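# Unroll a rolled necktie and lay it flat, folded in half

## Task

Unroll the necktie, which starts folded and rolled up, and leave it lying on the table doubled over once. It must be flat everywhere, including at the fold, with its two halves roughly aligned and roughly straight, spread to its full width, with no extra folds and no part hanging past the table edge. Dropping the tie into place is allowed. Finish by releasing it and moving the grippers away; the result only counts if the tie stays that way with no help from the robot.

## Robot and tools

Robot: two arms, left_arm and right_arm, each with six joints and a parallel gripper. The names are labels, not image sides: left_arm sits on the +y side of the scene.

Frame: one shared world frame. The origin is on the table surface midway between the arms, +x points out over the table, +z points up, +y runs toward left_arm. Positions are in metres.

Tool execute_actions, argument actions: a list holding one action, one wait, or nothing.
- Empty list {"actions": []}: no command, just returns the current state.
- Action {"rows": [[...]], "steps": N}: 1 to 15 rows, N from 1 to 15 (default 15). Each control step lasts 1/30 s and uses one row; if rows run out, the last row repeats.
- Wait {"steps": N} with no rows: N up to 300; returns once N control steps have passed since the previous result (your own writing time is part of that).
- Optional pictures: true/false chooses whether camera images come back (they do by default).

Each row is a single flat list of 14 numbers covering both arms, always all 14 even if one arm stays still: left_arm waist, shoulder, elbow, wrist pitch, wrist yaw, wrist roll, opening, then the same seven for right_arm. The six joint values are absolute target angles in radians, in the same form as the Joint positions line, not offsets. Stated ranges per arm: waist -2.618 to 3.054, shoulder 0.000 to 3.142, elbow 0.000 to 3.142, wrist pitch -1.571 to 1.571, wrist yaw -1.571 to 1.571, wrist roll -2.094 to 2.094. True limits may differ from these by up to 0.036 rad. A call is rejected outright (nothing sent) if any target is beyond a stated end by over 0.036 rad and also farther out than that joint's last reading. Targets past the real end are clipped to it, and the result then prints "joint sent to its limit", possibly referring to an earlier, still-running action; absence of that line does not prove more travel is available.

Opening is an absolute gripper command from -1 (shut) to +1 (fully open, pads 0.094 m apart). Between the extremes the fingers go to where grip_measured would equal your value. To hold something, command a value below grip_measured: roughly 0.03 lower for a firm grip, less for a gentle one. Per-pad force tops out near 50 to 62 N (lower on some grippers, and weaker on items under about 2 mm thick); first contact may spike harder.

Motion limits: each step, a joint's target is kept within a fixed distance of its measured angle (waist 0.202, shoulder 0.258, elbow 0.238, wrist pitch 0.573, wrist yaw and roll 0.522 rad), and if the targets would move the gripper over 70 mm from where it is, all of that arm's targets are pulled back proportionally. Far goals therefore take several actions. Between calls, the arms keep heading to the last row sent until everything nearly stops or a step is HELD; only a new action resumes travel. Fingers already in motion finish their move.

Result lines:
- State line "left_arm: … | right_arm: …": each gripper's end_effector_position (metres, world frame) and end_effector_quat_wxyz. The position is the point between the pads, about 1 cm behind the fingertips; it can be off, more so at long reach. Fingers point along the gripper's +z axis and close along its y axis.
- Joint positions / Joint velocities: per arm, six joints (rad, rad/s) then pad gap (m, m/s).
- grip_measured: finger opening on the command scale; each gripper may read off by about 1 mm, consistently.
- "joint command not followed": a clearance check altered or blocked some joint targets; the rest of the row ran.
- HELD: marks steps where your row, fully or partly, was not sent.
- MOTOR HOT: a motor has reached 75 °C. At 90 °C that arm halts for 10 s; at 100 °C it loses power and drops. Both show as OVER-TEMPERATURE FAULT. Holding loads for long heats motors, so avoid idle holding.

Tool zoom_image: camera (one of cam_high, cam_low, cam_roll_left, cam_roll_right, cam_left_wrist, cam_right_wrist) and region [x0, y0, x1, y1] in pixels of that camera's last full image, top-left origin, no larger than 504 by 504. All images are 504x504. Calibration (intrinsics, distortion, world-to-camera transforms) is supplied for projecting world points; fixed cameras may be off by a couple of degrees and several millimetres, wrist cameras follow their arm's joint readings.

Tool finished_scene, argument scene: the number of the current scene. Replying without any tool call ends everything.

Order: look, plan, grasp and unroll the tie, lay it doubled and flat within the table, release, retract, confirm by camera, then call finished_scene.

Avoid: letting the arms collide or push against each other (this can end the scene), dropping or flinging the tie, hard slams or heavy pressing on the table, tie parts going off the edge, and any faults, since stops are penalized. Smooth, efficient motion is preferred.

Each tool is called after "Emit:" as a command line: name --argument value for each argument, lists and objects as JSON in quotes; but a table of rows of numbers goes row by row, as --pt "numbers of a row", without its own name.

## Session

Emit:
execute_actions --actions '[]'

Scene clock: 0.00 s of 7800.00 s.
left_arm: end_effector_position=(+0.3927, +0.3359, +0.4197) grip_measured=+1.000 end_effector_quat_wxyz=(+0.718, -0.035, +0.695, +0.027) | right_arm: end_effector_position=(+0.3549, -0.3646, +0.4084) grip_measured=+1.000 end_effector_quat_wxyz=(+0.708, +0.019, +0.705, -0.020)
Joint positions: left_arm=[-0.016  1.03   1.058  0.003 -0.008 -0.013  0.094] | right_arm=[-0.006  1.059  1.053  0.011  0.016 -0.001  0.094]
Joint velocities: left_arm=[ 0.007 -0.012  0.012 -0.022  0.022 -0.037  0.   ] | right_arm=[-0.007 -0.012 -0.007  0.007  0.022 -0.022  0.   ]

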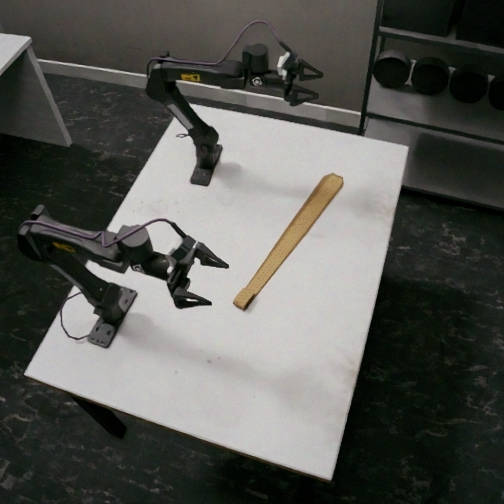

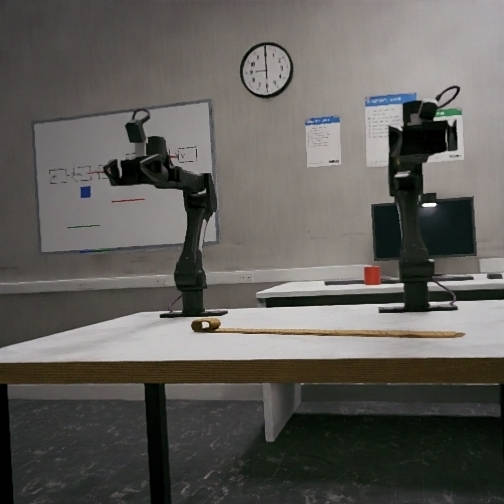

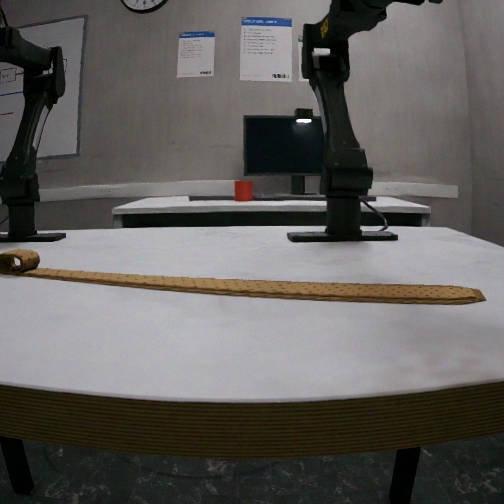

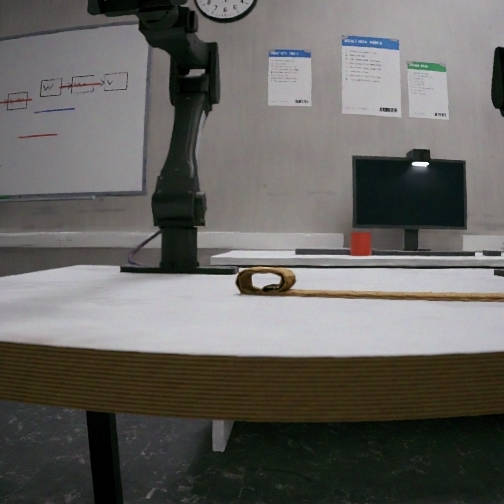

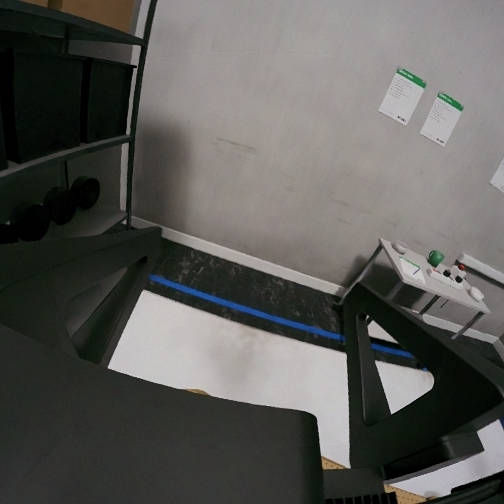

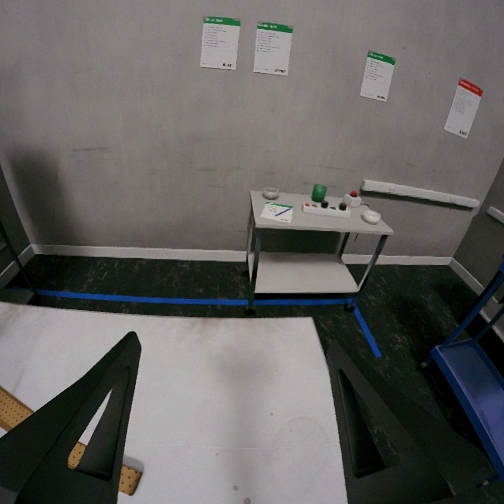

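Emit:
execute_actions --actions '[]'

Scene clock: 14.23 s of 7800.00 s.
left_arm: end_effector_position=(+0.3927, +0.3359, +0.4197) grip_measured=+1.000 end_effector_quat_wxyz=(+0.718, -0.035, +0.695, +0.027) | right_arm: end_effector_position=(+0.3549, -0.3646, +0.4084) grip_measured=+1.000 end_effector_quat_wxyz=(+0.708, +0.019, +0.705, -0.020)
Joint positions: left_arm=[-0.016  1.03   1.058  0.003 -0.008 -0.013  0.094] | right_arm=[-0.006  1.059  1.053  0.011  0.016 -0.001  0.094]
Joint velocities: left_arm=[-0.022 -0.012  0.007  0.037  0.066 -0.051  0.   ] | right_arm=[-0.017  0.007 -0.002 -0.007  0.051 -0.066  0.   ]
Steps of this call (steps 1 to 90: nothing new was sent; then 11.23 s passed at rest). Readings (joint positions):
1: left_arm=[-0.016 1.030 1.058 0.003 -0.008 -0.013] | right_arm=[-0.006 1.059 1.053 0.011 0.016 -0.001]
2: left_arm=[-0.016 1.030 1.058 0.003 -0.008 -0.013] | right_arm=[-0.006 1.059 1.053 0.011 0.016 -0.001]
4: left_arm=[-0.016 1.030 1.058 0.003 -0.008 -0.013] | right_arm=[-0.006 1.059 1.053 0.011 0.016 -0.001]
8: left_arm=[-0.016 1.030 1.058 0.003 -0.008 -0.013] | right_arm=[-0.006 1.059 1.053 0.011 0.016 -0.001]
90: the state above

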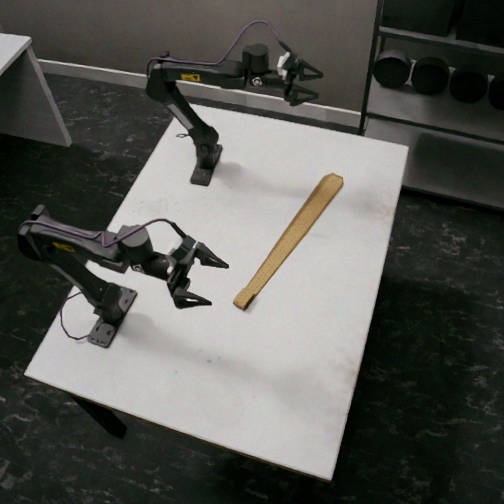

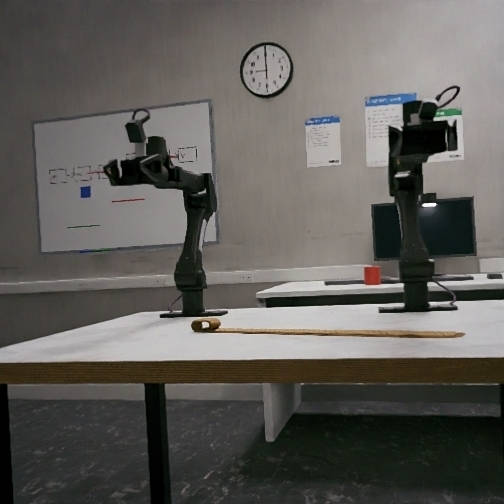

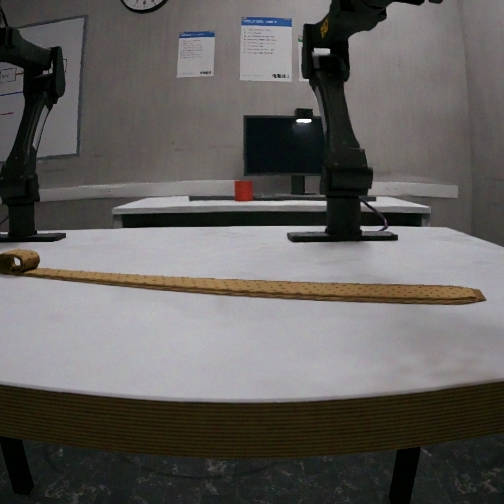

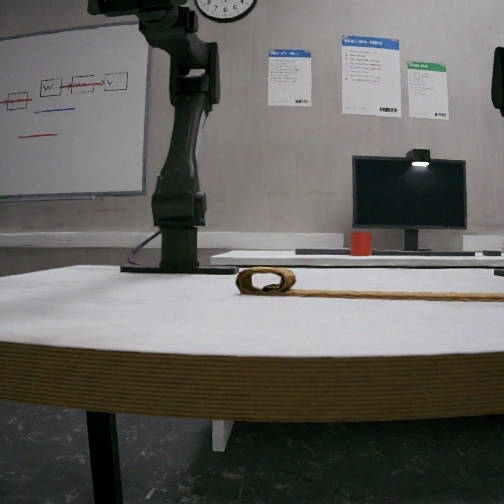

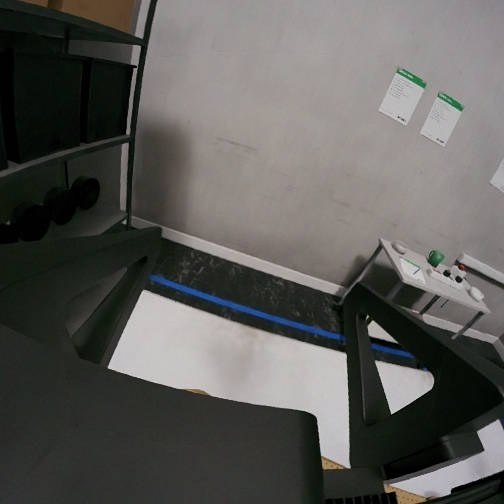

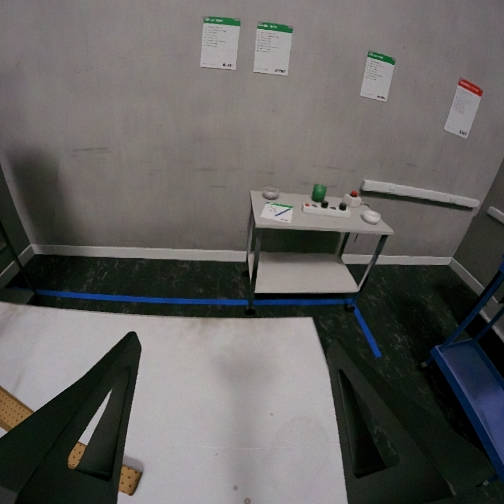

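Emit:
execute_actions --actions '[{"rows":[[-0.016,1.03,1.058,0,0,0,1,0.667,1.65,1.25,-0.9,0,-0.64,-0.6]]}]' --pictures false

Emit:
execute_actions --actions '[{"steps":30}]' --pictures false

Emit:
execute_actions --actions '[{"rows":[[-0.016,1.03,1.058,0,0,0,1,0.667,1.83,1.32,-0.85,0,-0.64,-0.6]]}]'

Scene clock: 38.33 s of 7800.00 s.
left_arm: end_effector_position=(+0.3927, +0.3359, +0.4195) grip_measured=+1.000 end_effector_quat_wxyz=(+0.717, -0.033, +0.695, +0.028) | right_arm: end_effector_position=(+0.3231, -0.1760, +0.1032) grip_measured=-0.599 end_effector_quat_wxyz=(+0.216, -0.456, +0.863, -0.018)
Joint positions: left_arm=[-0.016  1.03   1.058  0.002 -0.008 -0.008  0.094] | right_arm=[ 0.496  1.649  1.195 -0.681  0.025 -0.516  0.019]
Joint velocities: left_arm=[-0.007  0.002 -0.007  0.037  0.022 -0.022  0.   ] | right_arm=[ 1.58   0.852 -0.022 -1.399 -0.022 -0.711  0.001]
Steps of this call (steps 1 to 90: nothing new was sent; then 20.60 s passed at rest; steps 91 to 105: all 15 steps of this action). Readings (joint positions):
91: left_arm=[-0.016 1.030 1.058 0.003 -0.008 -0.013] | right_arm=[0.008 1.075 1.074 -0.036 0.025 -0.046]
92: left_arm=[-0.016 1.030 1.058 0.002 -0.008 -0.012] | right_arm=[0.038 1.108 1.113 -0.091 0.027 -0.101]
94: left_arm=[-0.016 1.030 1.058 0.002 -0.008 -0.010] | right_arm=[0.107 1.187 1.164 -0.173 0.025 -0.197]
98: left_arm=[-0.016 1.030 1.058 0.002 -0.008 -0.009] | right_arm=[0.226 1.349 1.189 -0.345 0.023 -0.331]
105: the state above

Scene clock: 39.33 s of 7800.00 s.
left_arm: end_effector_position=(+0.3927, +0.3359, +0.4195) grip_measured=+1.000 end_effector_quat_wxyz=(+0.717, -0.033, +0.695, +0.028) | right_arm: end_effector_position=(+0.2480, -0.1392, +0.0847) grip_measured=-0.599 end_effector_quat_wxyz=(+0.107, -0.593, +0.798, +0.001)
Joint positions: left_arm=[-0.016  1.03   1.058  0.002 -0.008 -0.008  0.094] | right_arm=[ 0.675  1.675  1.221 -0.901 -0.001 -0.636  0.019]
Joint velocities: left_arm=[ 0.002 -0.002 -0.012  0.007  0.007 -0.081  0.   ] | right_arm=[-0.007 -0.007 -0.007 -0.037 -0.022  0.007  0.   ]
Steps of this call (steps 1 to 30: the robot went on to your last target). Readings (joint positions):
1: left_arm=[-0.016 1.030 1.058 0.002 -0.008 -0.008] | right_arm=[0.554 1.673 1.195 -0.726 0.024 -0.540]
2: left_arm=[-0.016 1.030 1.058 0.002 -0.008 -0.008] | right_arm=[0.609 1.686 1.195 -0.766 0.019 -0.560]
4: left_arm=[-0.016 1.030 1.058 0.002 -0.008 -0.008] | right_arm=[0.683 1.691 1.197 -0.826 0.003 -0.591]
8: left_arm=[-0.016 1.030 1.058 0.002 -0.008 -0.008] | right_arm=[0.687 1.680 1.215 -0.878 -0.003 -0.619]
30: the state above
All arms were judged still, so your last target was given up. Only a new action makes them travel on or press farther. Fingers that are still opening or closing keep moving.

Scene clock: 39.83 s of 7800.00 s.
left_arm: end_effector_position=(+0.3927, +0.3359, +0.4195) grip_measured=+1.000 end_effector_quat_wxyz=(+0.717, -0.033, +0.695, +0.028) | right_arm: end_effector_position=(+0.2670, -0.1251, +0.0470) grip_measured=-0.599 end_effector_quat_wxyz=(+0.075, -0.595, +0.800, +0.001)
Joint positions: left_arm=[-0.016  1.03   1.058  0.002 -0.008 -0.008  0.094] | right_arm=[ 0.675  1.856  1.296 -0.861 -0.001 -0.637  0.019]
Joint velocities: left_arm=[-0.022  0.002 -0.012  0.037 -0.007  0.007  0.   ] | right_arm=[-0.027  0.002 -0.002 -0.022 -0.037 -0.066 -0.   ]
Steps of this call (steps 1 to 15: all 15 steps of this action). Readings (joint positions):
1: left_arm=[-0.016 1.030 1.058 0.002 -0.008 -0.008] | right_arm=[0.675 1.694 1.236 -0.912 -0.001 -0.636]
2: left_arm=[-0.016 1.030 1.058 0.002 -0.008 -0.008] | right_arm=[0.675 1.728 1.264 -0.913 -0.001 -0.637]
4: left_arm=[-0.016 1.030 1.058 0.002 -0.008 -0.008] | right_arm=[0.675 1.800 1.295 -0.876 -0.001 -0.637]
8: left_arm=[-0.016 1.030 1.058 0.002 -0.008 -0.008] | right_arm=[0.675 1.857 1.296 -0.862 -0.001 -0.637]
15: the state above
camera_calibration (this result's frames):
cam_left_wrist: T_world_to_cam=[[0.126283, -0.942077, 0.310714, 0.142831], [-0.495267, -0.331267, -0.803102, 0.659536], [0.859514, -0.0524681, -0.508413, -0.00280538], [0, 0, 0, 1]] pos_world=[0.31102, 0.352893, 0.483869]
cam_right_wrist: T_world_to_cam=[[0.967109, -0.211852, 0.140777, -0.301631], [-0.253553, -0.847006, 0.467217, -0.0126782], [0.0202579, -0.487544, -0.872863, 0.0741231], [0, 0, 0, 1]] pos_world=[0.286994, -0.0385014, 0.113085]

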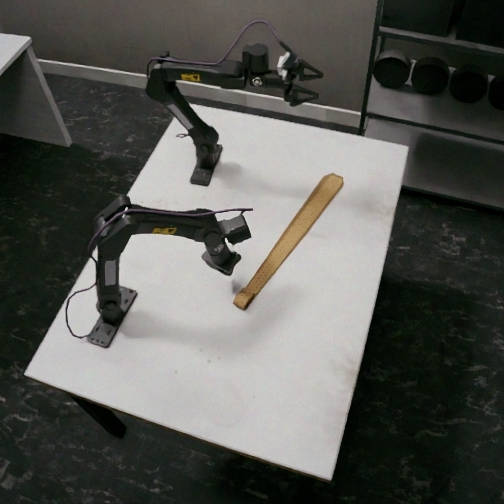

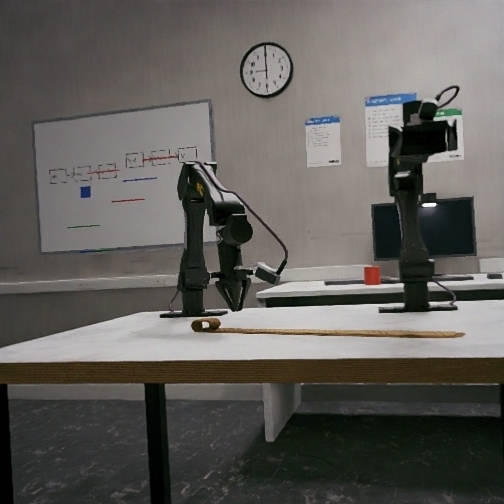

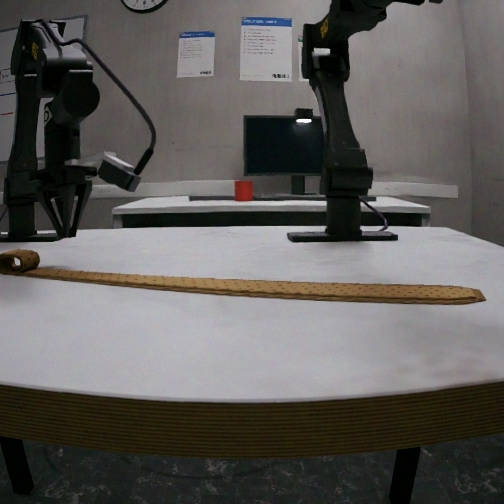

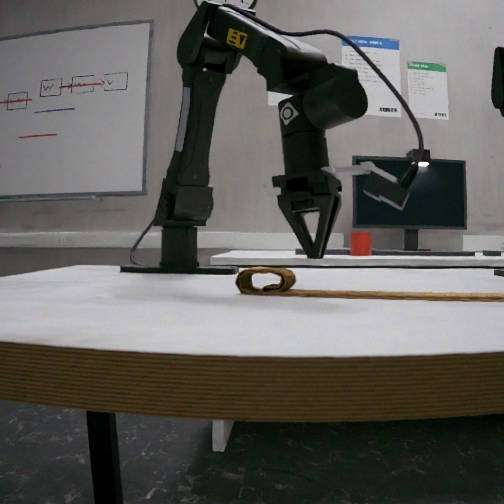

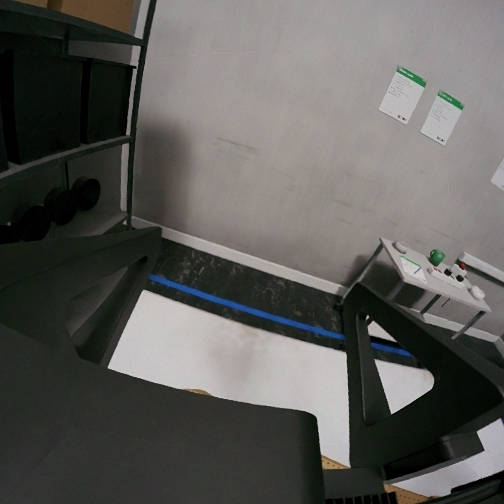

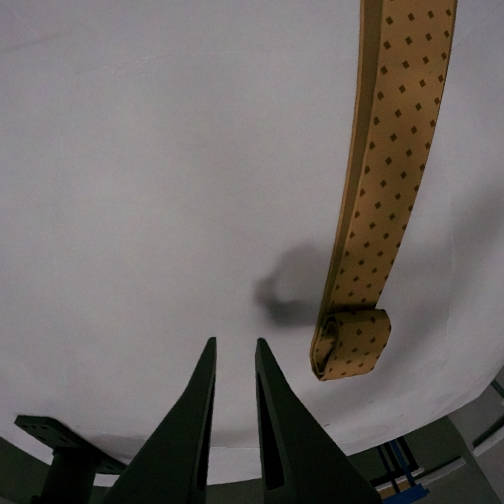

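Emit:
execute_actions --actions '[{"rows":[[-0.016,1.03,1.058,0,0,0,1,0.58,1.8,1.42,-0.8,0,-0.73,-0.6],[-0.016,1.03,1.058,0,0,0,1,0.58,1.8,1.42,-0.8,0,-0.73,-0.6],[-0.016,1.03,1.058,0,0,0,1,0.58,1.8,1.42,-0.8,0,-0.73,-0.6],[-0.016,1.03,1.058,0,0,0,1,0.58,1.8,1.42,-0.8,0,-0.73,-0.6],[-0.016,1.03,1.058,0,0,0,1,0.58,1.85,1.42,-0.78,0,-0.73,-0.6],[-0.016,1.03,1.058,0,0,0,1,0.58,1.9,1.42,-0.77,0,-0.73,-0.6],[-0.016,1.03,1.058,0,0,0,1,0.58,1.94,1.42,-0.77,0,-0.73,-0.6]]}]'

Scene clock: 51.87 s of 7800.00 s.
left_arm: end_effector_position=(+0.3927, +0.3359, +0.4195) grip_measured=+1.000 end_effector_quat_wxyz=(+0.717, -0.033, +0.695, +0.028) | right_arm: end_effector_position=(+0.3307, -0.1311, +0.0433) grip_measured=-0.599 end_effector_quat_wxyz=(+0.118, -0.586, +0.801, -0.012)
Joint positions: left_arm=[-0.016  1.03   1.058  0.002 -0.008 -0.008  0.094] | right_arm=[ 0.574  1.967  1.415 -0.782  0.003 -0.723  0.019]
Joint velocities: left_arm=[-0.007 -0.017 -0.002 -0.022 -0.007  0.022  0.   ] | right_arm=[ 0.002  0.012  0.002 -0.051 -0.022  0.037 -0.   ]
Steps of this call (steps 1 to 15: the robot went on to your last target; steps 16 to 110: nothing new was sent; then 7.87 s passed at rest; steps 111 to 125: all 15 steps of this action). Readings (joint positions):
111: left_arm=[-0.016 1.030 1.058 0.002 -0.008 -0.008] | right_arm=[0.668 1.855 1.308 -0.867 -0.003 -0.651]
112: left_arm=[-0.016 1.030 1.058 0.002 -0.008 -0.008] | right_arm=[0.655 1.855 1.325 -0.869 -0.004 -0.666]
114: left_arm=[-0.016 1.030 1.058 0.002 -0.008 -0.008] | right_arm=[0.615 1.846 1.366 -0.852 -0.003 -0.688]
118: left_arm=[-0.016 1.030 1.058 0.002 -0.008 -0.008] | right_arm=[0.574 1.875 1.415 -0.791 0.003 -0.709]
125: the state above
camera_calibration (this result's frames):
cam_left_wrist: T_world_to_cam=[[0.126283, -0.942077, 0.310714, 0.142831], [-0.495267, -0.331267, -0.803102, 0.659536], [0.859514, -0.0524681, -0.508413, -0.00280538], [0, 0, 0, 1]] pos_world=[0.31102, 0.352893, 0.483869]
cam_right_wrist: T_world_to_cam=[[0.948397, -0.233567, 0.214453, -0.363843], [-0.305159, -0.856061, 0.417177, 0.0181687], [0.0861459, -0.461092, -0.883161, 0.0488012], [0, 0, 0, 1]] pos_world=[0.346408, -0.0469262, 0.113547]

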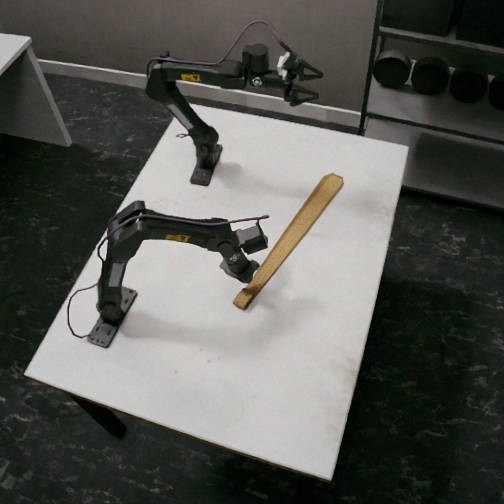

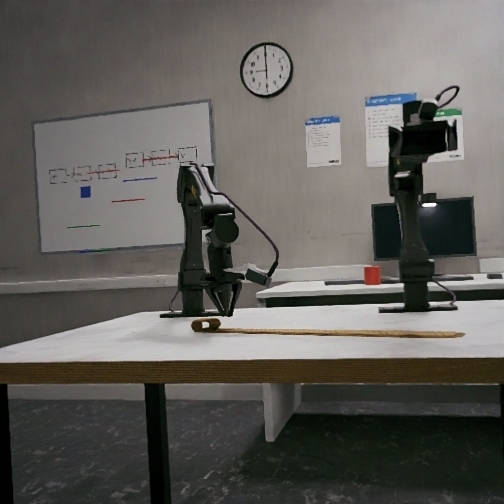

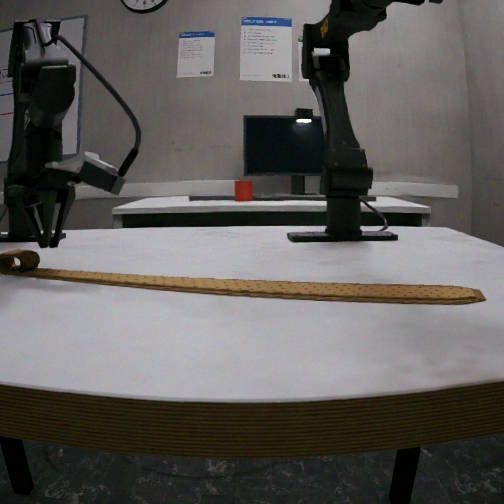

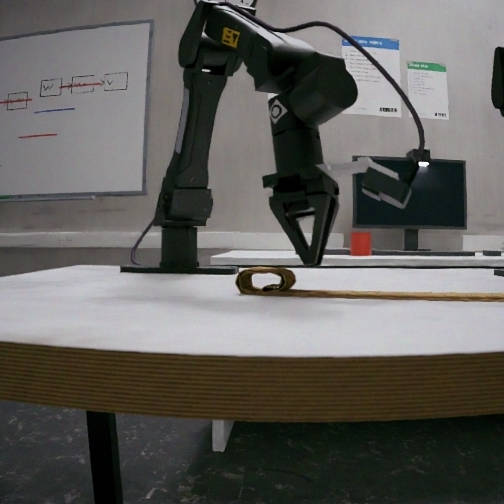

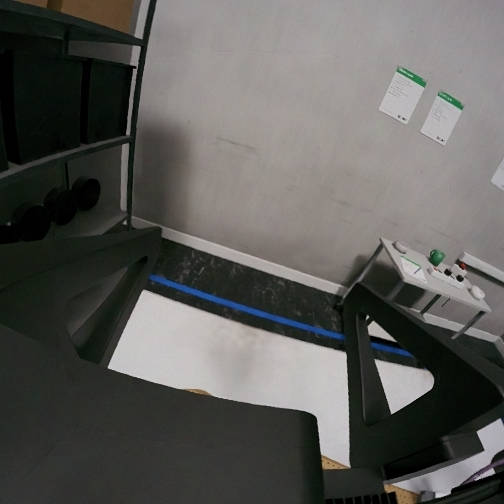

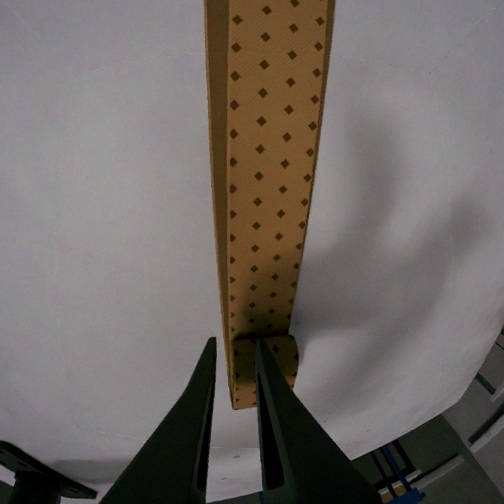

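Emit:
execute_actions --actions '[{"rows":[[-0.016,1.03,1.058,0,0,0,1,0.605,1.94,1.47,-0.8,0,-0.7,-0.6]]}]'

Scene clock: 57.50 s of 7800.00 s.
left_arm: end_effector_position=(+0.3927, +0.3359, +0.4195) grip_measured=+1.000 end_effector_quat_wxyz=(+0.717, -0.033, +0.695, +0.029) | right_arm: end_effector_position=(+0.3288, -0.1207, +0.0504) grip_measured=-0.599 end_effector_quat_wxyz=(+0.122, -0.589, +0.799, -0.011)
Joint positions: left_arm=[-0.016  1.03   1.058  0.002 -0.008 -0.008  0.094] | right_arm=[ 0.598  1.966  1.441 -0.8    0.004 -0.707  0.019]
Joint velocities: left_arm=[-0.002 -0.002  0.007  0.007  0.007 -0.007  0.   ] | right_arm=[-0.002 -0.002 -0.002 -0.022 -0.022  0.037 -0.   ]
Steps of this call (steps 1 to 15: the robot went on to your last target; steps 16 to 110: nothing new was sent; then 1.47 s passed at rest; steps 111 to 125: all 15 steps of this action). Readings (joint positions):
111: left_arm=[-0.016 1.030 1.058 0.002 -0.008 -0.008] | right_arm=[0.576 1.966 1.419 -0.785 0.004 -0.723]
112: left_arm=[-0.016 1.030 1.058 0.002 -0.008 -0.008] | right_arm=[0.579 1.966 1.423 -0.791 0.004 -0.720]
114: left_arm=[-0.016 1.030 1.058 0.002 -0.008 -0.008] | right_arm=[0.587 1.966 1.435 -0.796 0.004 -0.715]
118: left_arm=[-0.016 1.030 1.058 0.002 -0.008 -0.008] | right_arm=[0.598 1.966 1.441 -0.796 0.004 -0.710]
125: the state above
camera_calibration (this result's frames):
cam_left_wrist: T_world_to_cam=[[0.126305, -0.942193, 0.310352, 0.143014], [-0.49529, -0.330968, -0.803211, 0.65949], [0.859497, -0.052265, -0.508461, -0.0028468], [0, 0, 0, 1]] pos_world=[0.311022, 0.352868, 0.483878]
cam_right_wrist: T_world_to_cam=[[0.949019, -0.227265, 0.218434, -0.360811], [-0.300502, -0.86154, 0.409204, 0.0218087], [0.0951923, -0.453982, -0.885911, 0.0580056], [0, 0, 0, 1]] pos_world=[0.343448, -0.036877, 0.121277]

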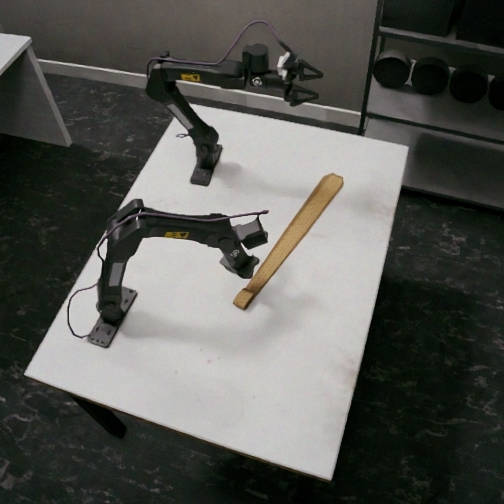

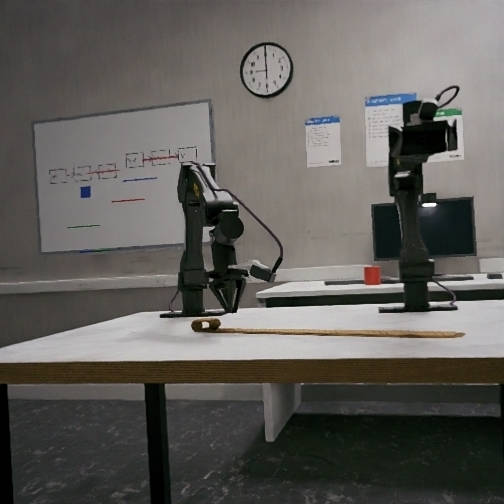

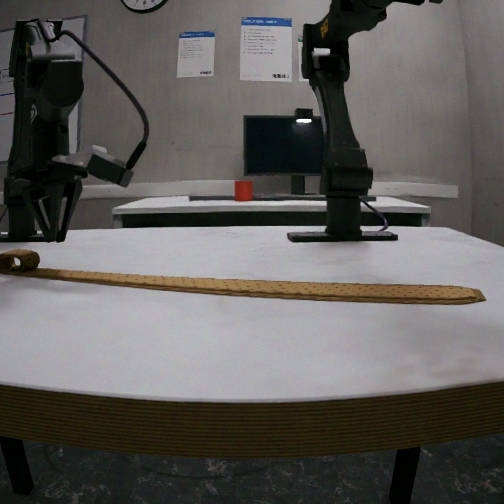

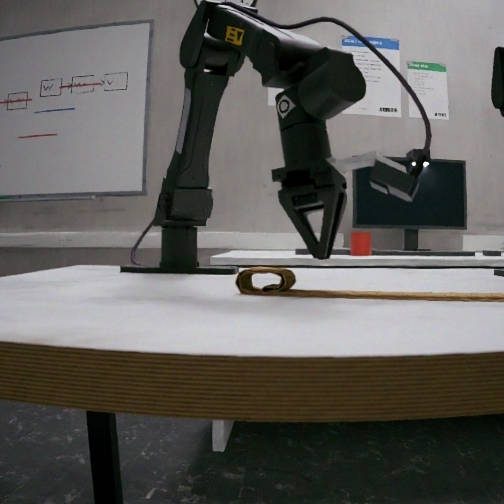

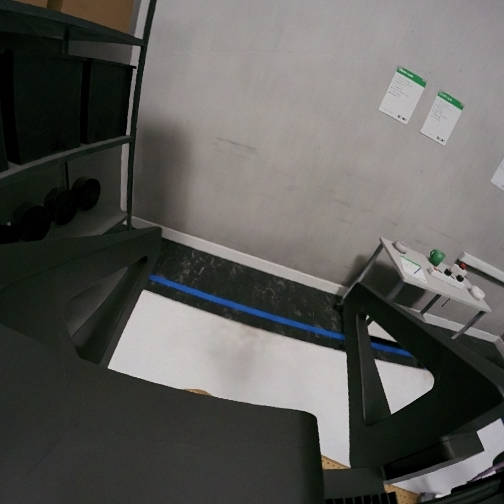

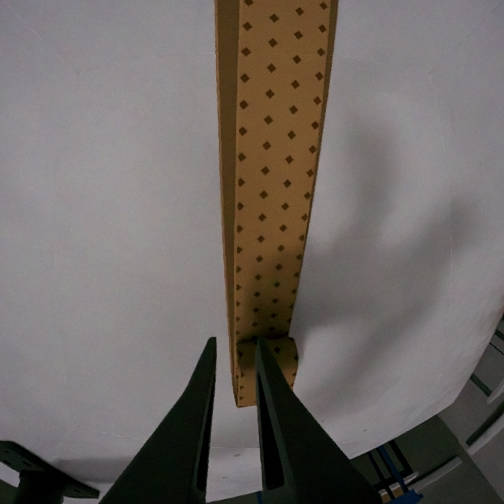

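Emit:
execute_actions --actions '[{"rows":[[-0.016,1.03,1.058,0,0,0,1,0.59,1.96,1.51,-0.78,0,-0.71,-0.6],[-0.016,1.03,1.058,0,0,0,1,0.59,1.96,1.51,-0.78,0,-0.71,-0.6],[-0.016,1.03,1.058,0,0,0,1,0.59,1.96,1.51,-0.78,0,-0.71,-0.6],[-0.016,1.03,1.058,0,0,0,1,0.59,1.96,1.51,-0.78,0,-0.71,-0.6],[-0.016,1.03,1.058,0,0,0,1,0.59,1.98,1.51,-0.78,0,-0.71,-0.6],[-0.016,1.03,1.058,0,0,0,1,0.59,2.0,1.51,-0.78,0,-0.71,-0.6]]}]'

Scene clock: 64.63 s of 7800.00 s.
left_arm: end_effector_position=(+0.3927, +0.3359, +0.4195) grip_measured=+1.000 end_effector_quat_wxyz=(+0.717, -0.033, +0.695, +0.029) | right_arm: end_effector_position=(+0.3400, -0.1136, +0.0459) grip_measured=-0.599 end_effector_quat_wxyz=(+0.127, -0.589, +0.798, -0.011)
Joint positions: left_arm=[-0.016  1.03   1.058  0.002 -0.008 -0.008  0.094] | right_arm=[ 0.598  2.012  1.487 -0.791  0.004 -0.707  0.019]
Joint velocities: left_arm=[-0.002  0.012 -0.027 -0.037  0.022  0.022  0.   ] | right_arm=[ 0.002  0.007 -0.007 -0.007 -0.051  0.11  -0.   ]
Steps of this call (steps 1 to 15: the robot went on to your last target; steps 16 to 110: nothing new was sent; then 2.97 s passed at rest; steps 111 to 125: all 15 steps of this action). Readings (joint positions):
111: left_arm=[-0.016 1.030 1.058 0.002 -0.008 -0.008] | right_arm=[0.598 1.967 1.447 -0.804 0.004 -0.707]
112: left_arm=[-0.016 1.030 1.058 0.002 -0.008 -0.008] | right_arm=[0.598 1.970 1.456 -0.806 0.004 -0.707]
114: left_arm=[-0.016 1.030 1.058 0.002 -0.008 -0.008] | right_arm=[0.598 1.971 1.472 -0.802 0.004 -0.707]
118: left_arm=[-0.016 1.030 1.058 0.002 -0.008 -0.008] | right_arm=[0.598 1.984 1.487 -0.791 0.004 -0.707]
125: the state above
camera_calibration (this result's frames):
cam_left_wrist: T_world_to_cam=[[0.126305, -0.942193, 0.310352, 0.143014], [-0.49529, -0.330968, -0.803211, 0.65949], [0.859497, -0.052265, -0.508461, -0.0028468], [0, 0, 0, 1]] pos_world=[0.311022, 0.352868, 0.483878]
cam_right_wrist: T_world_to_cam=[[0.947304, -0.228672, 0.224329, -0.368669], [-0.303811, -0.863366, 0.402863, 0.0343083], [0.101555, -0.449787, -0.887343, 0.0545407], [0, 0, 0, 1]] pos_world=[0.354126, -0.0301519, 0.117278]

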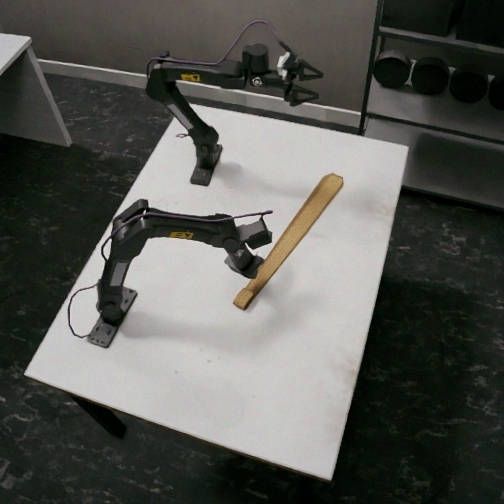

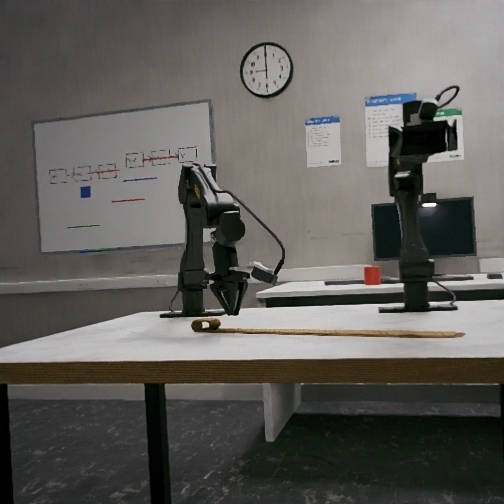

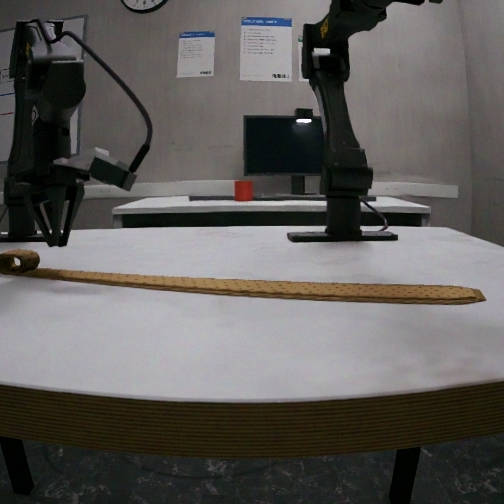

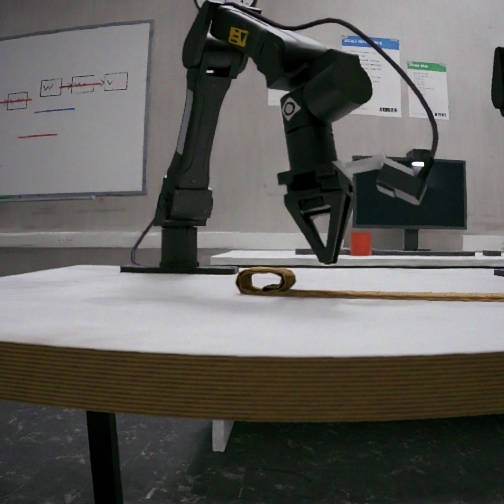

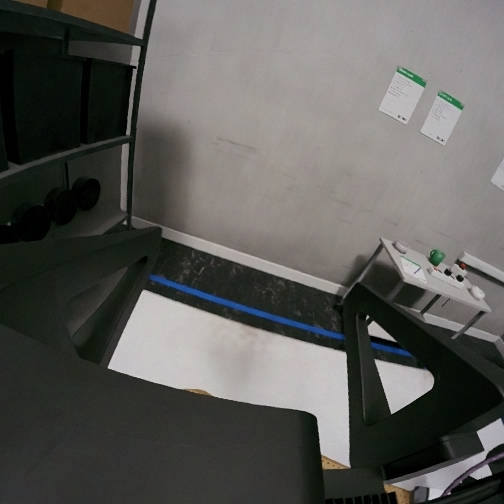

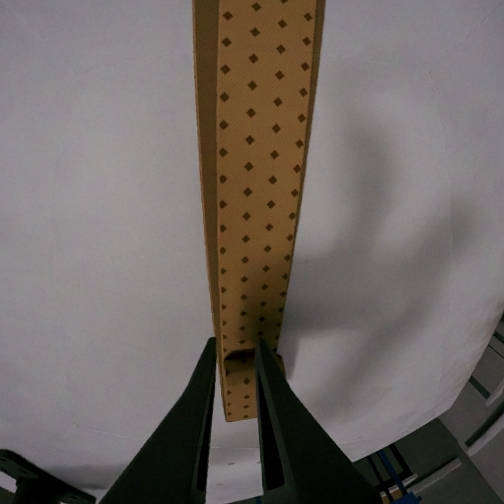

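Emit:
execute_actions --actions '[{"rows":[[-0.016,1.03,1.058,0,0,0,1,0.59,2.04,1.52,-0.78,0,-0.71,-0.6]]}]'

Scene clock: 71.67 s of 7800.00 s.
left_arm: end_effector_position=(+0.3927, +0.3359, +0.4195) grip_measured=+1.000 end_effector_quat_wxyz=(+0.717, -0.033, +0.695, +0.029) | right_arm: end_effector_position=(+0.3393, -0.1141, +0.0312) grip_measured=-0.599 end_effector_quat_wxyz=(+0.111, -0.590, +0.800, -0.010)
Joint positions: left_arm=[-0.016  1.03   1.058  0.002 -0.008 -0.008  0.094] | right_arm=[ 0.598  2.052  1.493 -0.789  0.004 -0.707  0.019]
Joint velocities: left_arm=[-0.042  0.012  0.017 -0.051  0.007  0.007  0.   ] | right_arm=[-0.012  0.007 -0.002 -0.095  0.007 -0.037 -0.   ]
Steps of this call (steps 1 to 15: the robot went on to your last target; steps 16 to 110: nothing new was sent; then 2.87 s passed at rest; steps 111 to 125: all 15 steps of this action). Readings (joint positions):
111: left_arm=[-0.016 1.030 1.058 0.002 -0.008 -0.008] | right_arm=[0.598 2.015 1.488 -0.791 0.004 -0.707]
112: left_arm=[-0.016 1.030 1.058 0.002 -0.008 -0.008] | right_arm=[0.598 2.021 1.491 -0.791 0.004 -0.707]
114: left_arm=[-0.016 1.030 1.058 0.002 -0.008 -0.008] | right_arm=[0.598 2.034 1.493 -0.789 0.004 -0.707]
118: left_arm=[-0.016 1.030 1.058 0.002 -0.008 -0.008] | right_arm=[0.598 2.052 1.493 -0.789 0.004 -0.707]
125: the state above
camera_calibration (this result's frames):
cam_left_wrist: T_world_to_cam=[[0.126305, -0.942193, 0.310352, 0.143014], [-0.49529, -0.330968, -0.803211, 0.65949], [0.859497, -0.052265, -0.508461, -0.0028468], [0, 0, 0, 1]] pos_world=[0.311022, 0.352868, 0.483878]
cam_right_wrist: T_world_to_cam=[[0.953083, -0.225015, 0.202486, -0.365651], [-0.292593, -0.856266, 0.425673, 0.0358569], [0.0775996, -0.464948, -0.881931, 0.0476574], [0, 0, 0, 1]] pos_world=[0.35529, -0.0294157, 0.100807]

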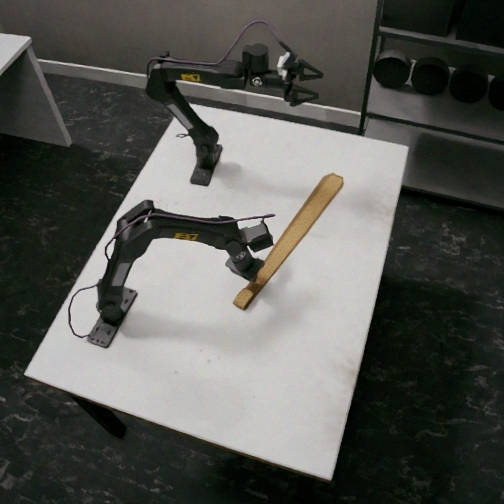

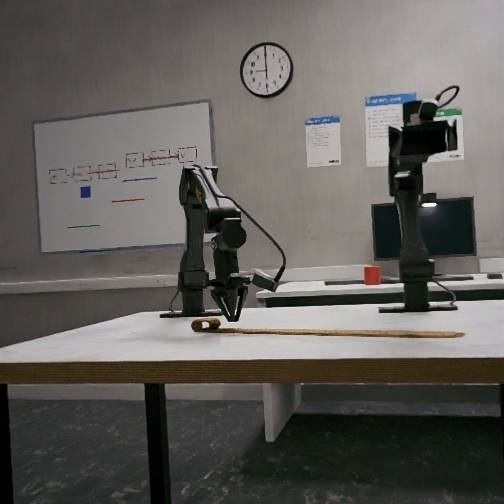

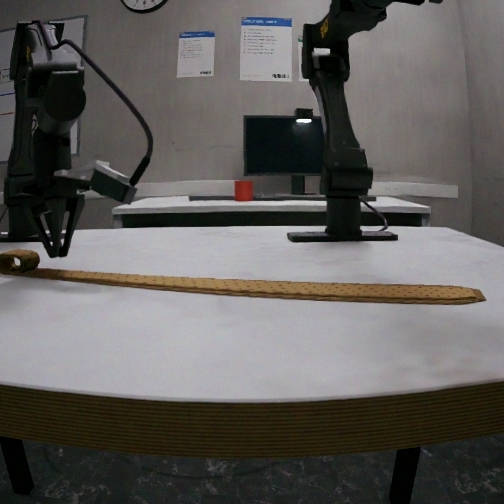

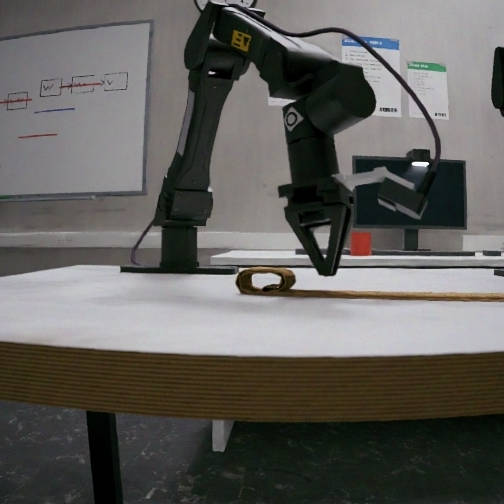

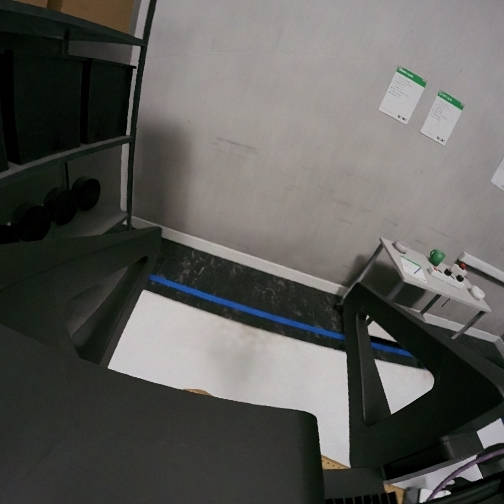

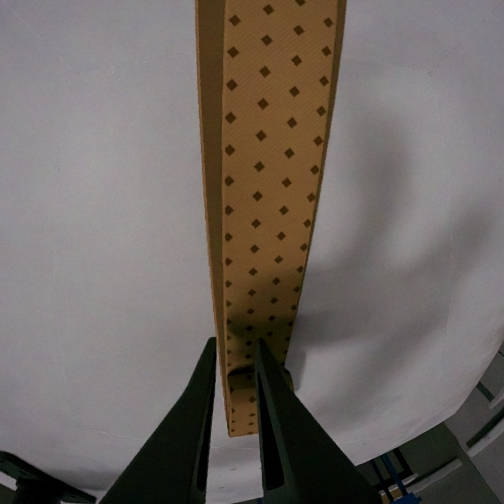

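Emit:
execute_actions --actions '[{"rows":[[-0.016,1.03,1.058,0,0,0,1,0.59,2.06,1.56,-0.78,0,-0.71,-0.6],[-0.016,1.03,1.058,0,0,0,1,0.59,2.06,1.56,-0.78,0,-0.71,-0.6],[-0.016,1.03,1.058,0,0,0,1,0.59,2.06,1.56,-0.78,0,-0.71,-0.6],[-0.016,1.03,1.058,0,0,0,1,0.59,2.08,1.56,-0.78,0,-0.71,-0.6],[-0.016,1.03,1.058,0,0,0,1,0.59,2.1,1.56,-0.78,0,-0.71,-0.6],[-0.016,1.03,1.058,0,0,0,1,0.59,2.12,1.56,-0.78,0,-0.71,-0.6]]}]'

Scene clock: 80.80 s of 7800.00 s.
left_arm: end_effector_position=(+0.3927, +0.3359, +0.4195) grip_measured=+1.000 end_effector_quat_wxyz=(+0.717, -0.033, +0.695, +0.029) | right_arm: end_effector_position=(+0.3474, -0.1089, +0.0142) grip_measured=-0.599 end_effector_quat_wxyz=(+0.100, -0.591, +0.801, -0.009)
Joint positions: left_arm=[-0.016  1.03   1.058  0.002 -0.008 -0.008  0.094] | right_arm=[ 0.598  2.126  1.541 -0.785  0.004 -0.708  0.019]
Joint velocities: left_arm=[-0.002 -0.002 -0.007  0.007 -0.022  0.007  0.   ] | right_arm=[-0.017  0.022  0.007  0.037 -0.051  0.081  0.001]
Steps of this call (steps 1 to 15: the robot went on to your last target; steps 16 to 110: nothing new was sent; then 4.97 s passed at rest; steps 111 to 125: all 15 steps of this action). Readings (joint positions):
111: left_arm=[-0.016 1.030 1.058 0.002 -0.008 -0.008] | right_arm=[0.598 2.055 1.499 -0.794 0.004 -0.707]
112: left_arm=[-0.016 1.030 1.058 0.002 -0.008 -0.008] | right_arm=[0.598 2.060 1.509 -0.797 0.004 -0.707]
114: left_arm=[-0.016 1.030 1.058 0.002 -0.008 -0.008] | right_arm=[0.598 2.068 1.525 -0.794 0.004 -0.707]
118: left_arm=[-0.016 1.030 1.058 0.002 -0.008 -0.008] | right_arm=[0.598 2.104 1.538 -0.786 0.004 -0.707]
125: the state above
camera_calibration (this result's frames):
cam_left_wrist: T_world_to_cam=[[0.126305, -0.942193, 0.310352, 0.143014], [-0.49529, -0.330968, -0.803211, 0.65949], [0.859497, -0.052265, -0.508461, -0.0028468], [0, 0, 0, 1]] pos_world=[0.311022, 0.352868, 0.483878]
cam_right_wrist: T_world_to_cam=[[0.956818, -0.222007, 0.187649, -0.369561], [-0.28403, -0.851383, 0.440992, 0.0472481], [0.0618575, -0.475247, -0.877675, 0.0386758], [0, 0, 0, 1]] pos_world=[0.364631, -0.0234384, 0.0824565]

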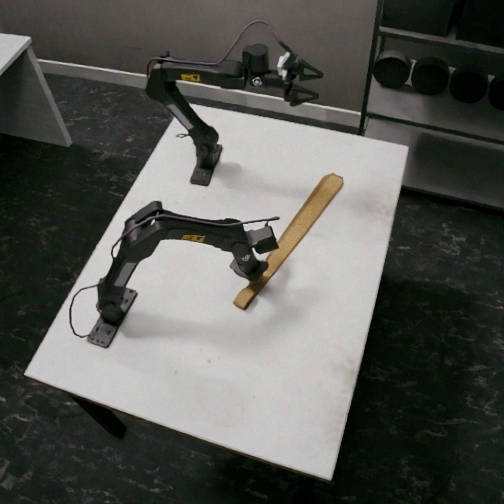

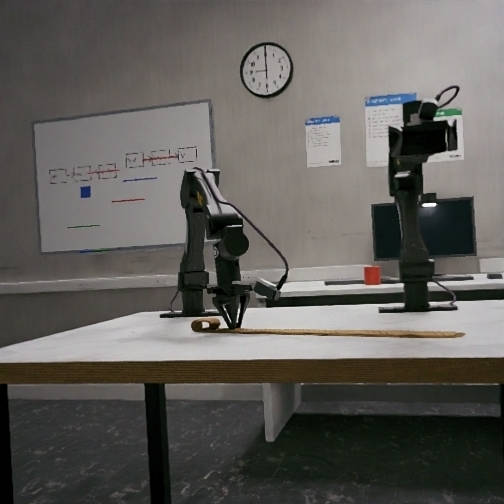

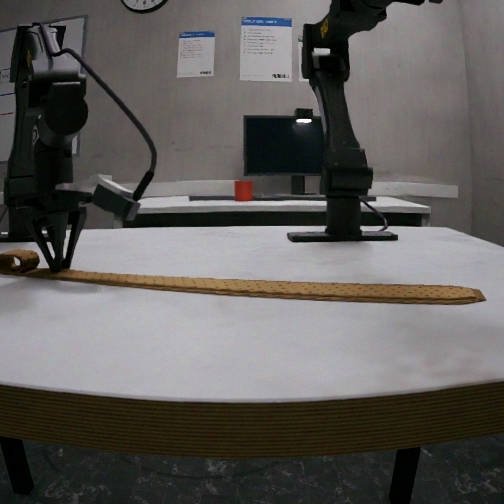

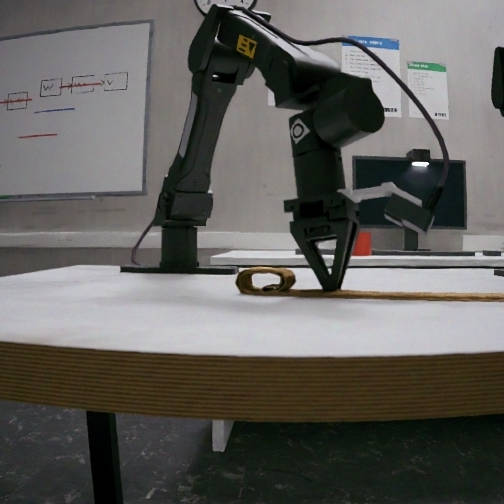

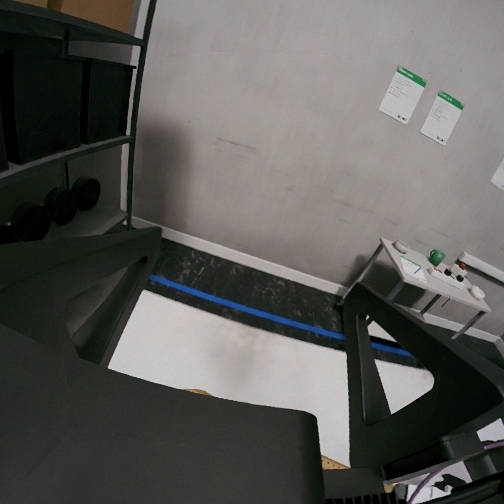

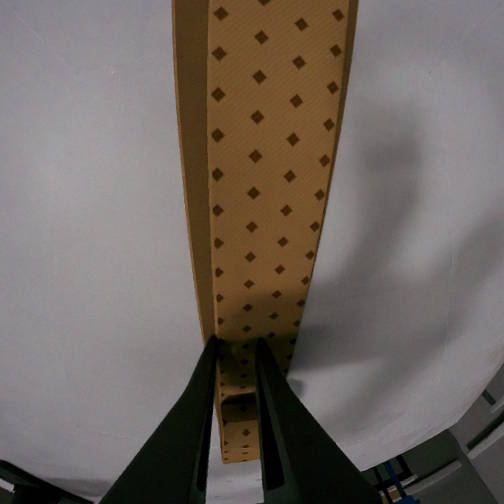

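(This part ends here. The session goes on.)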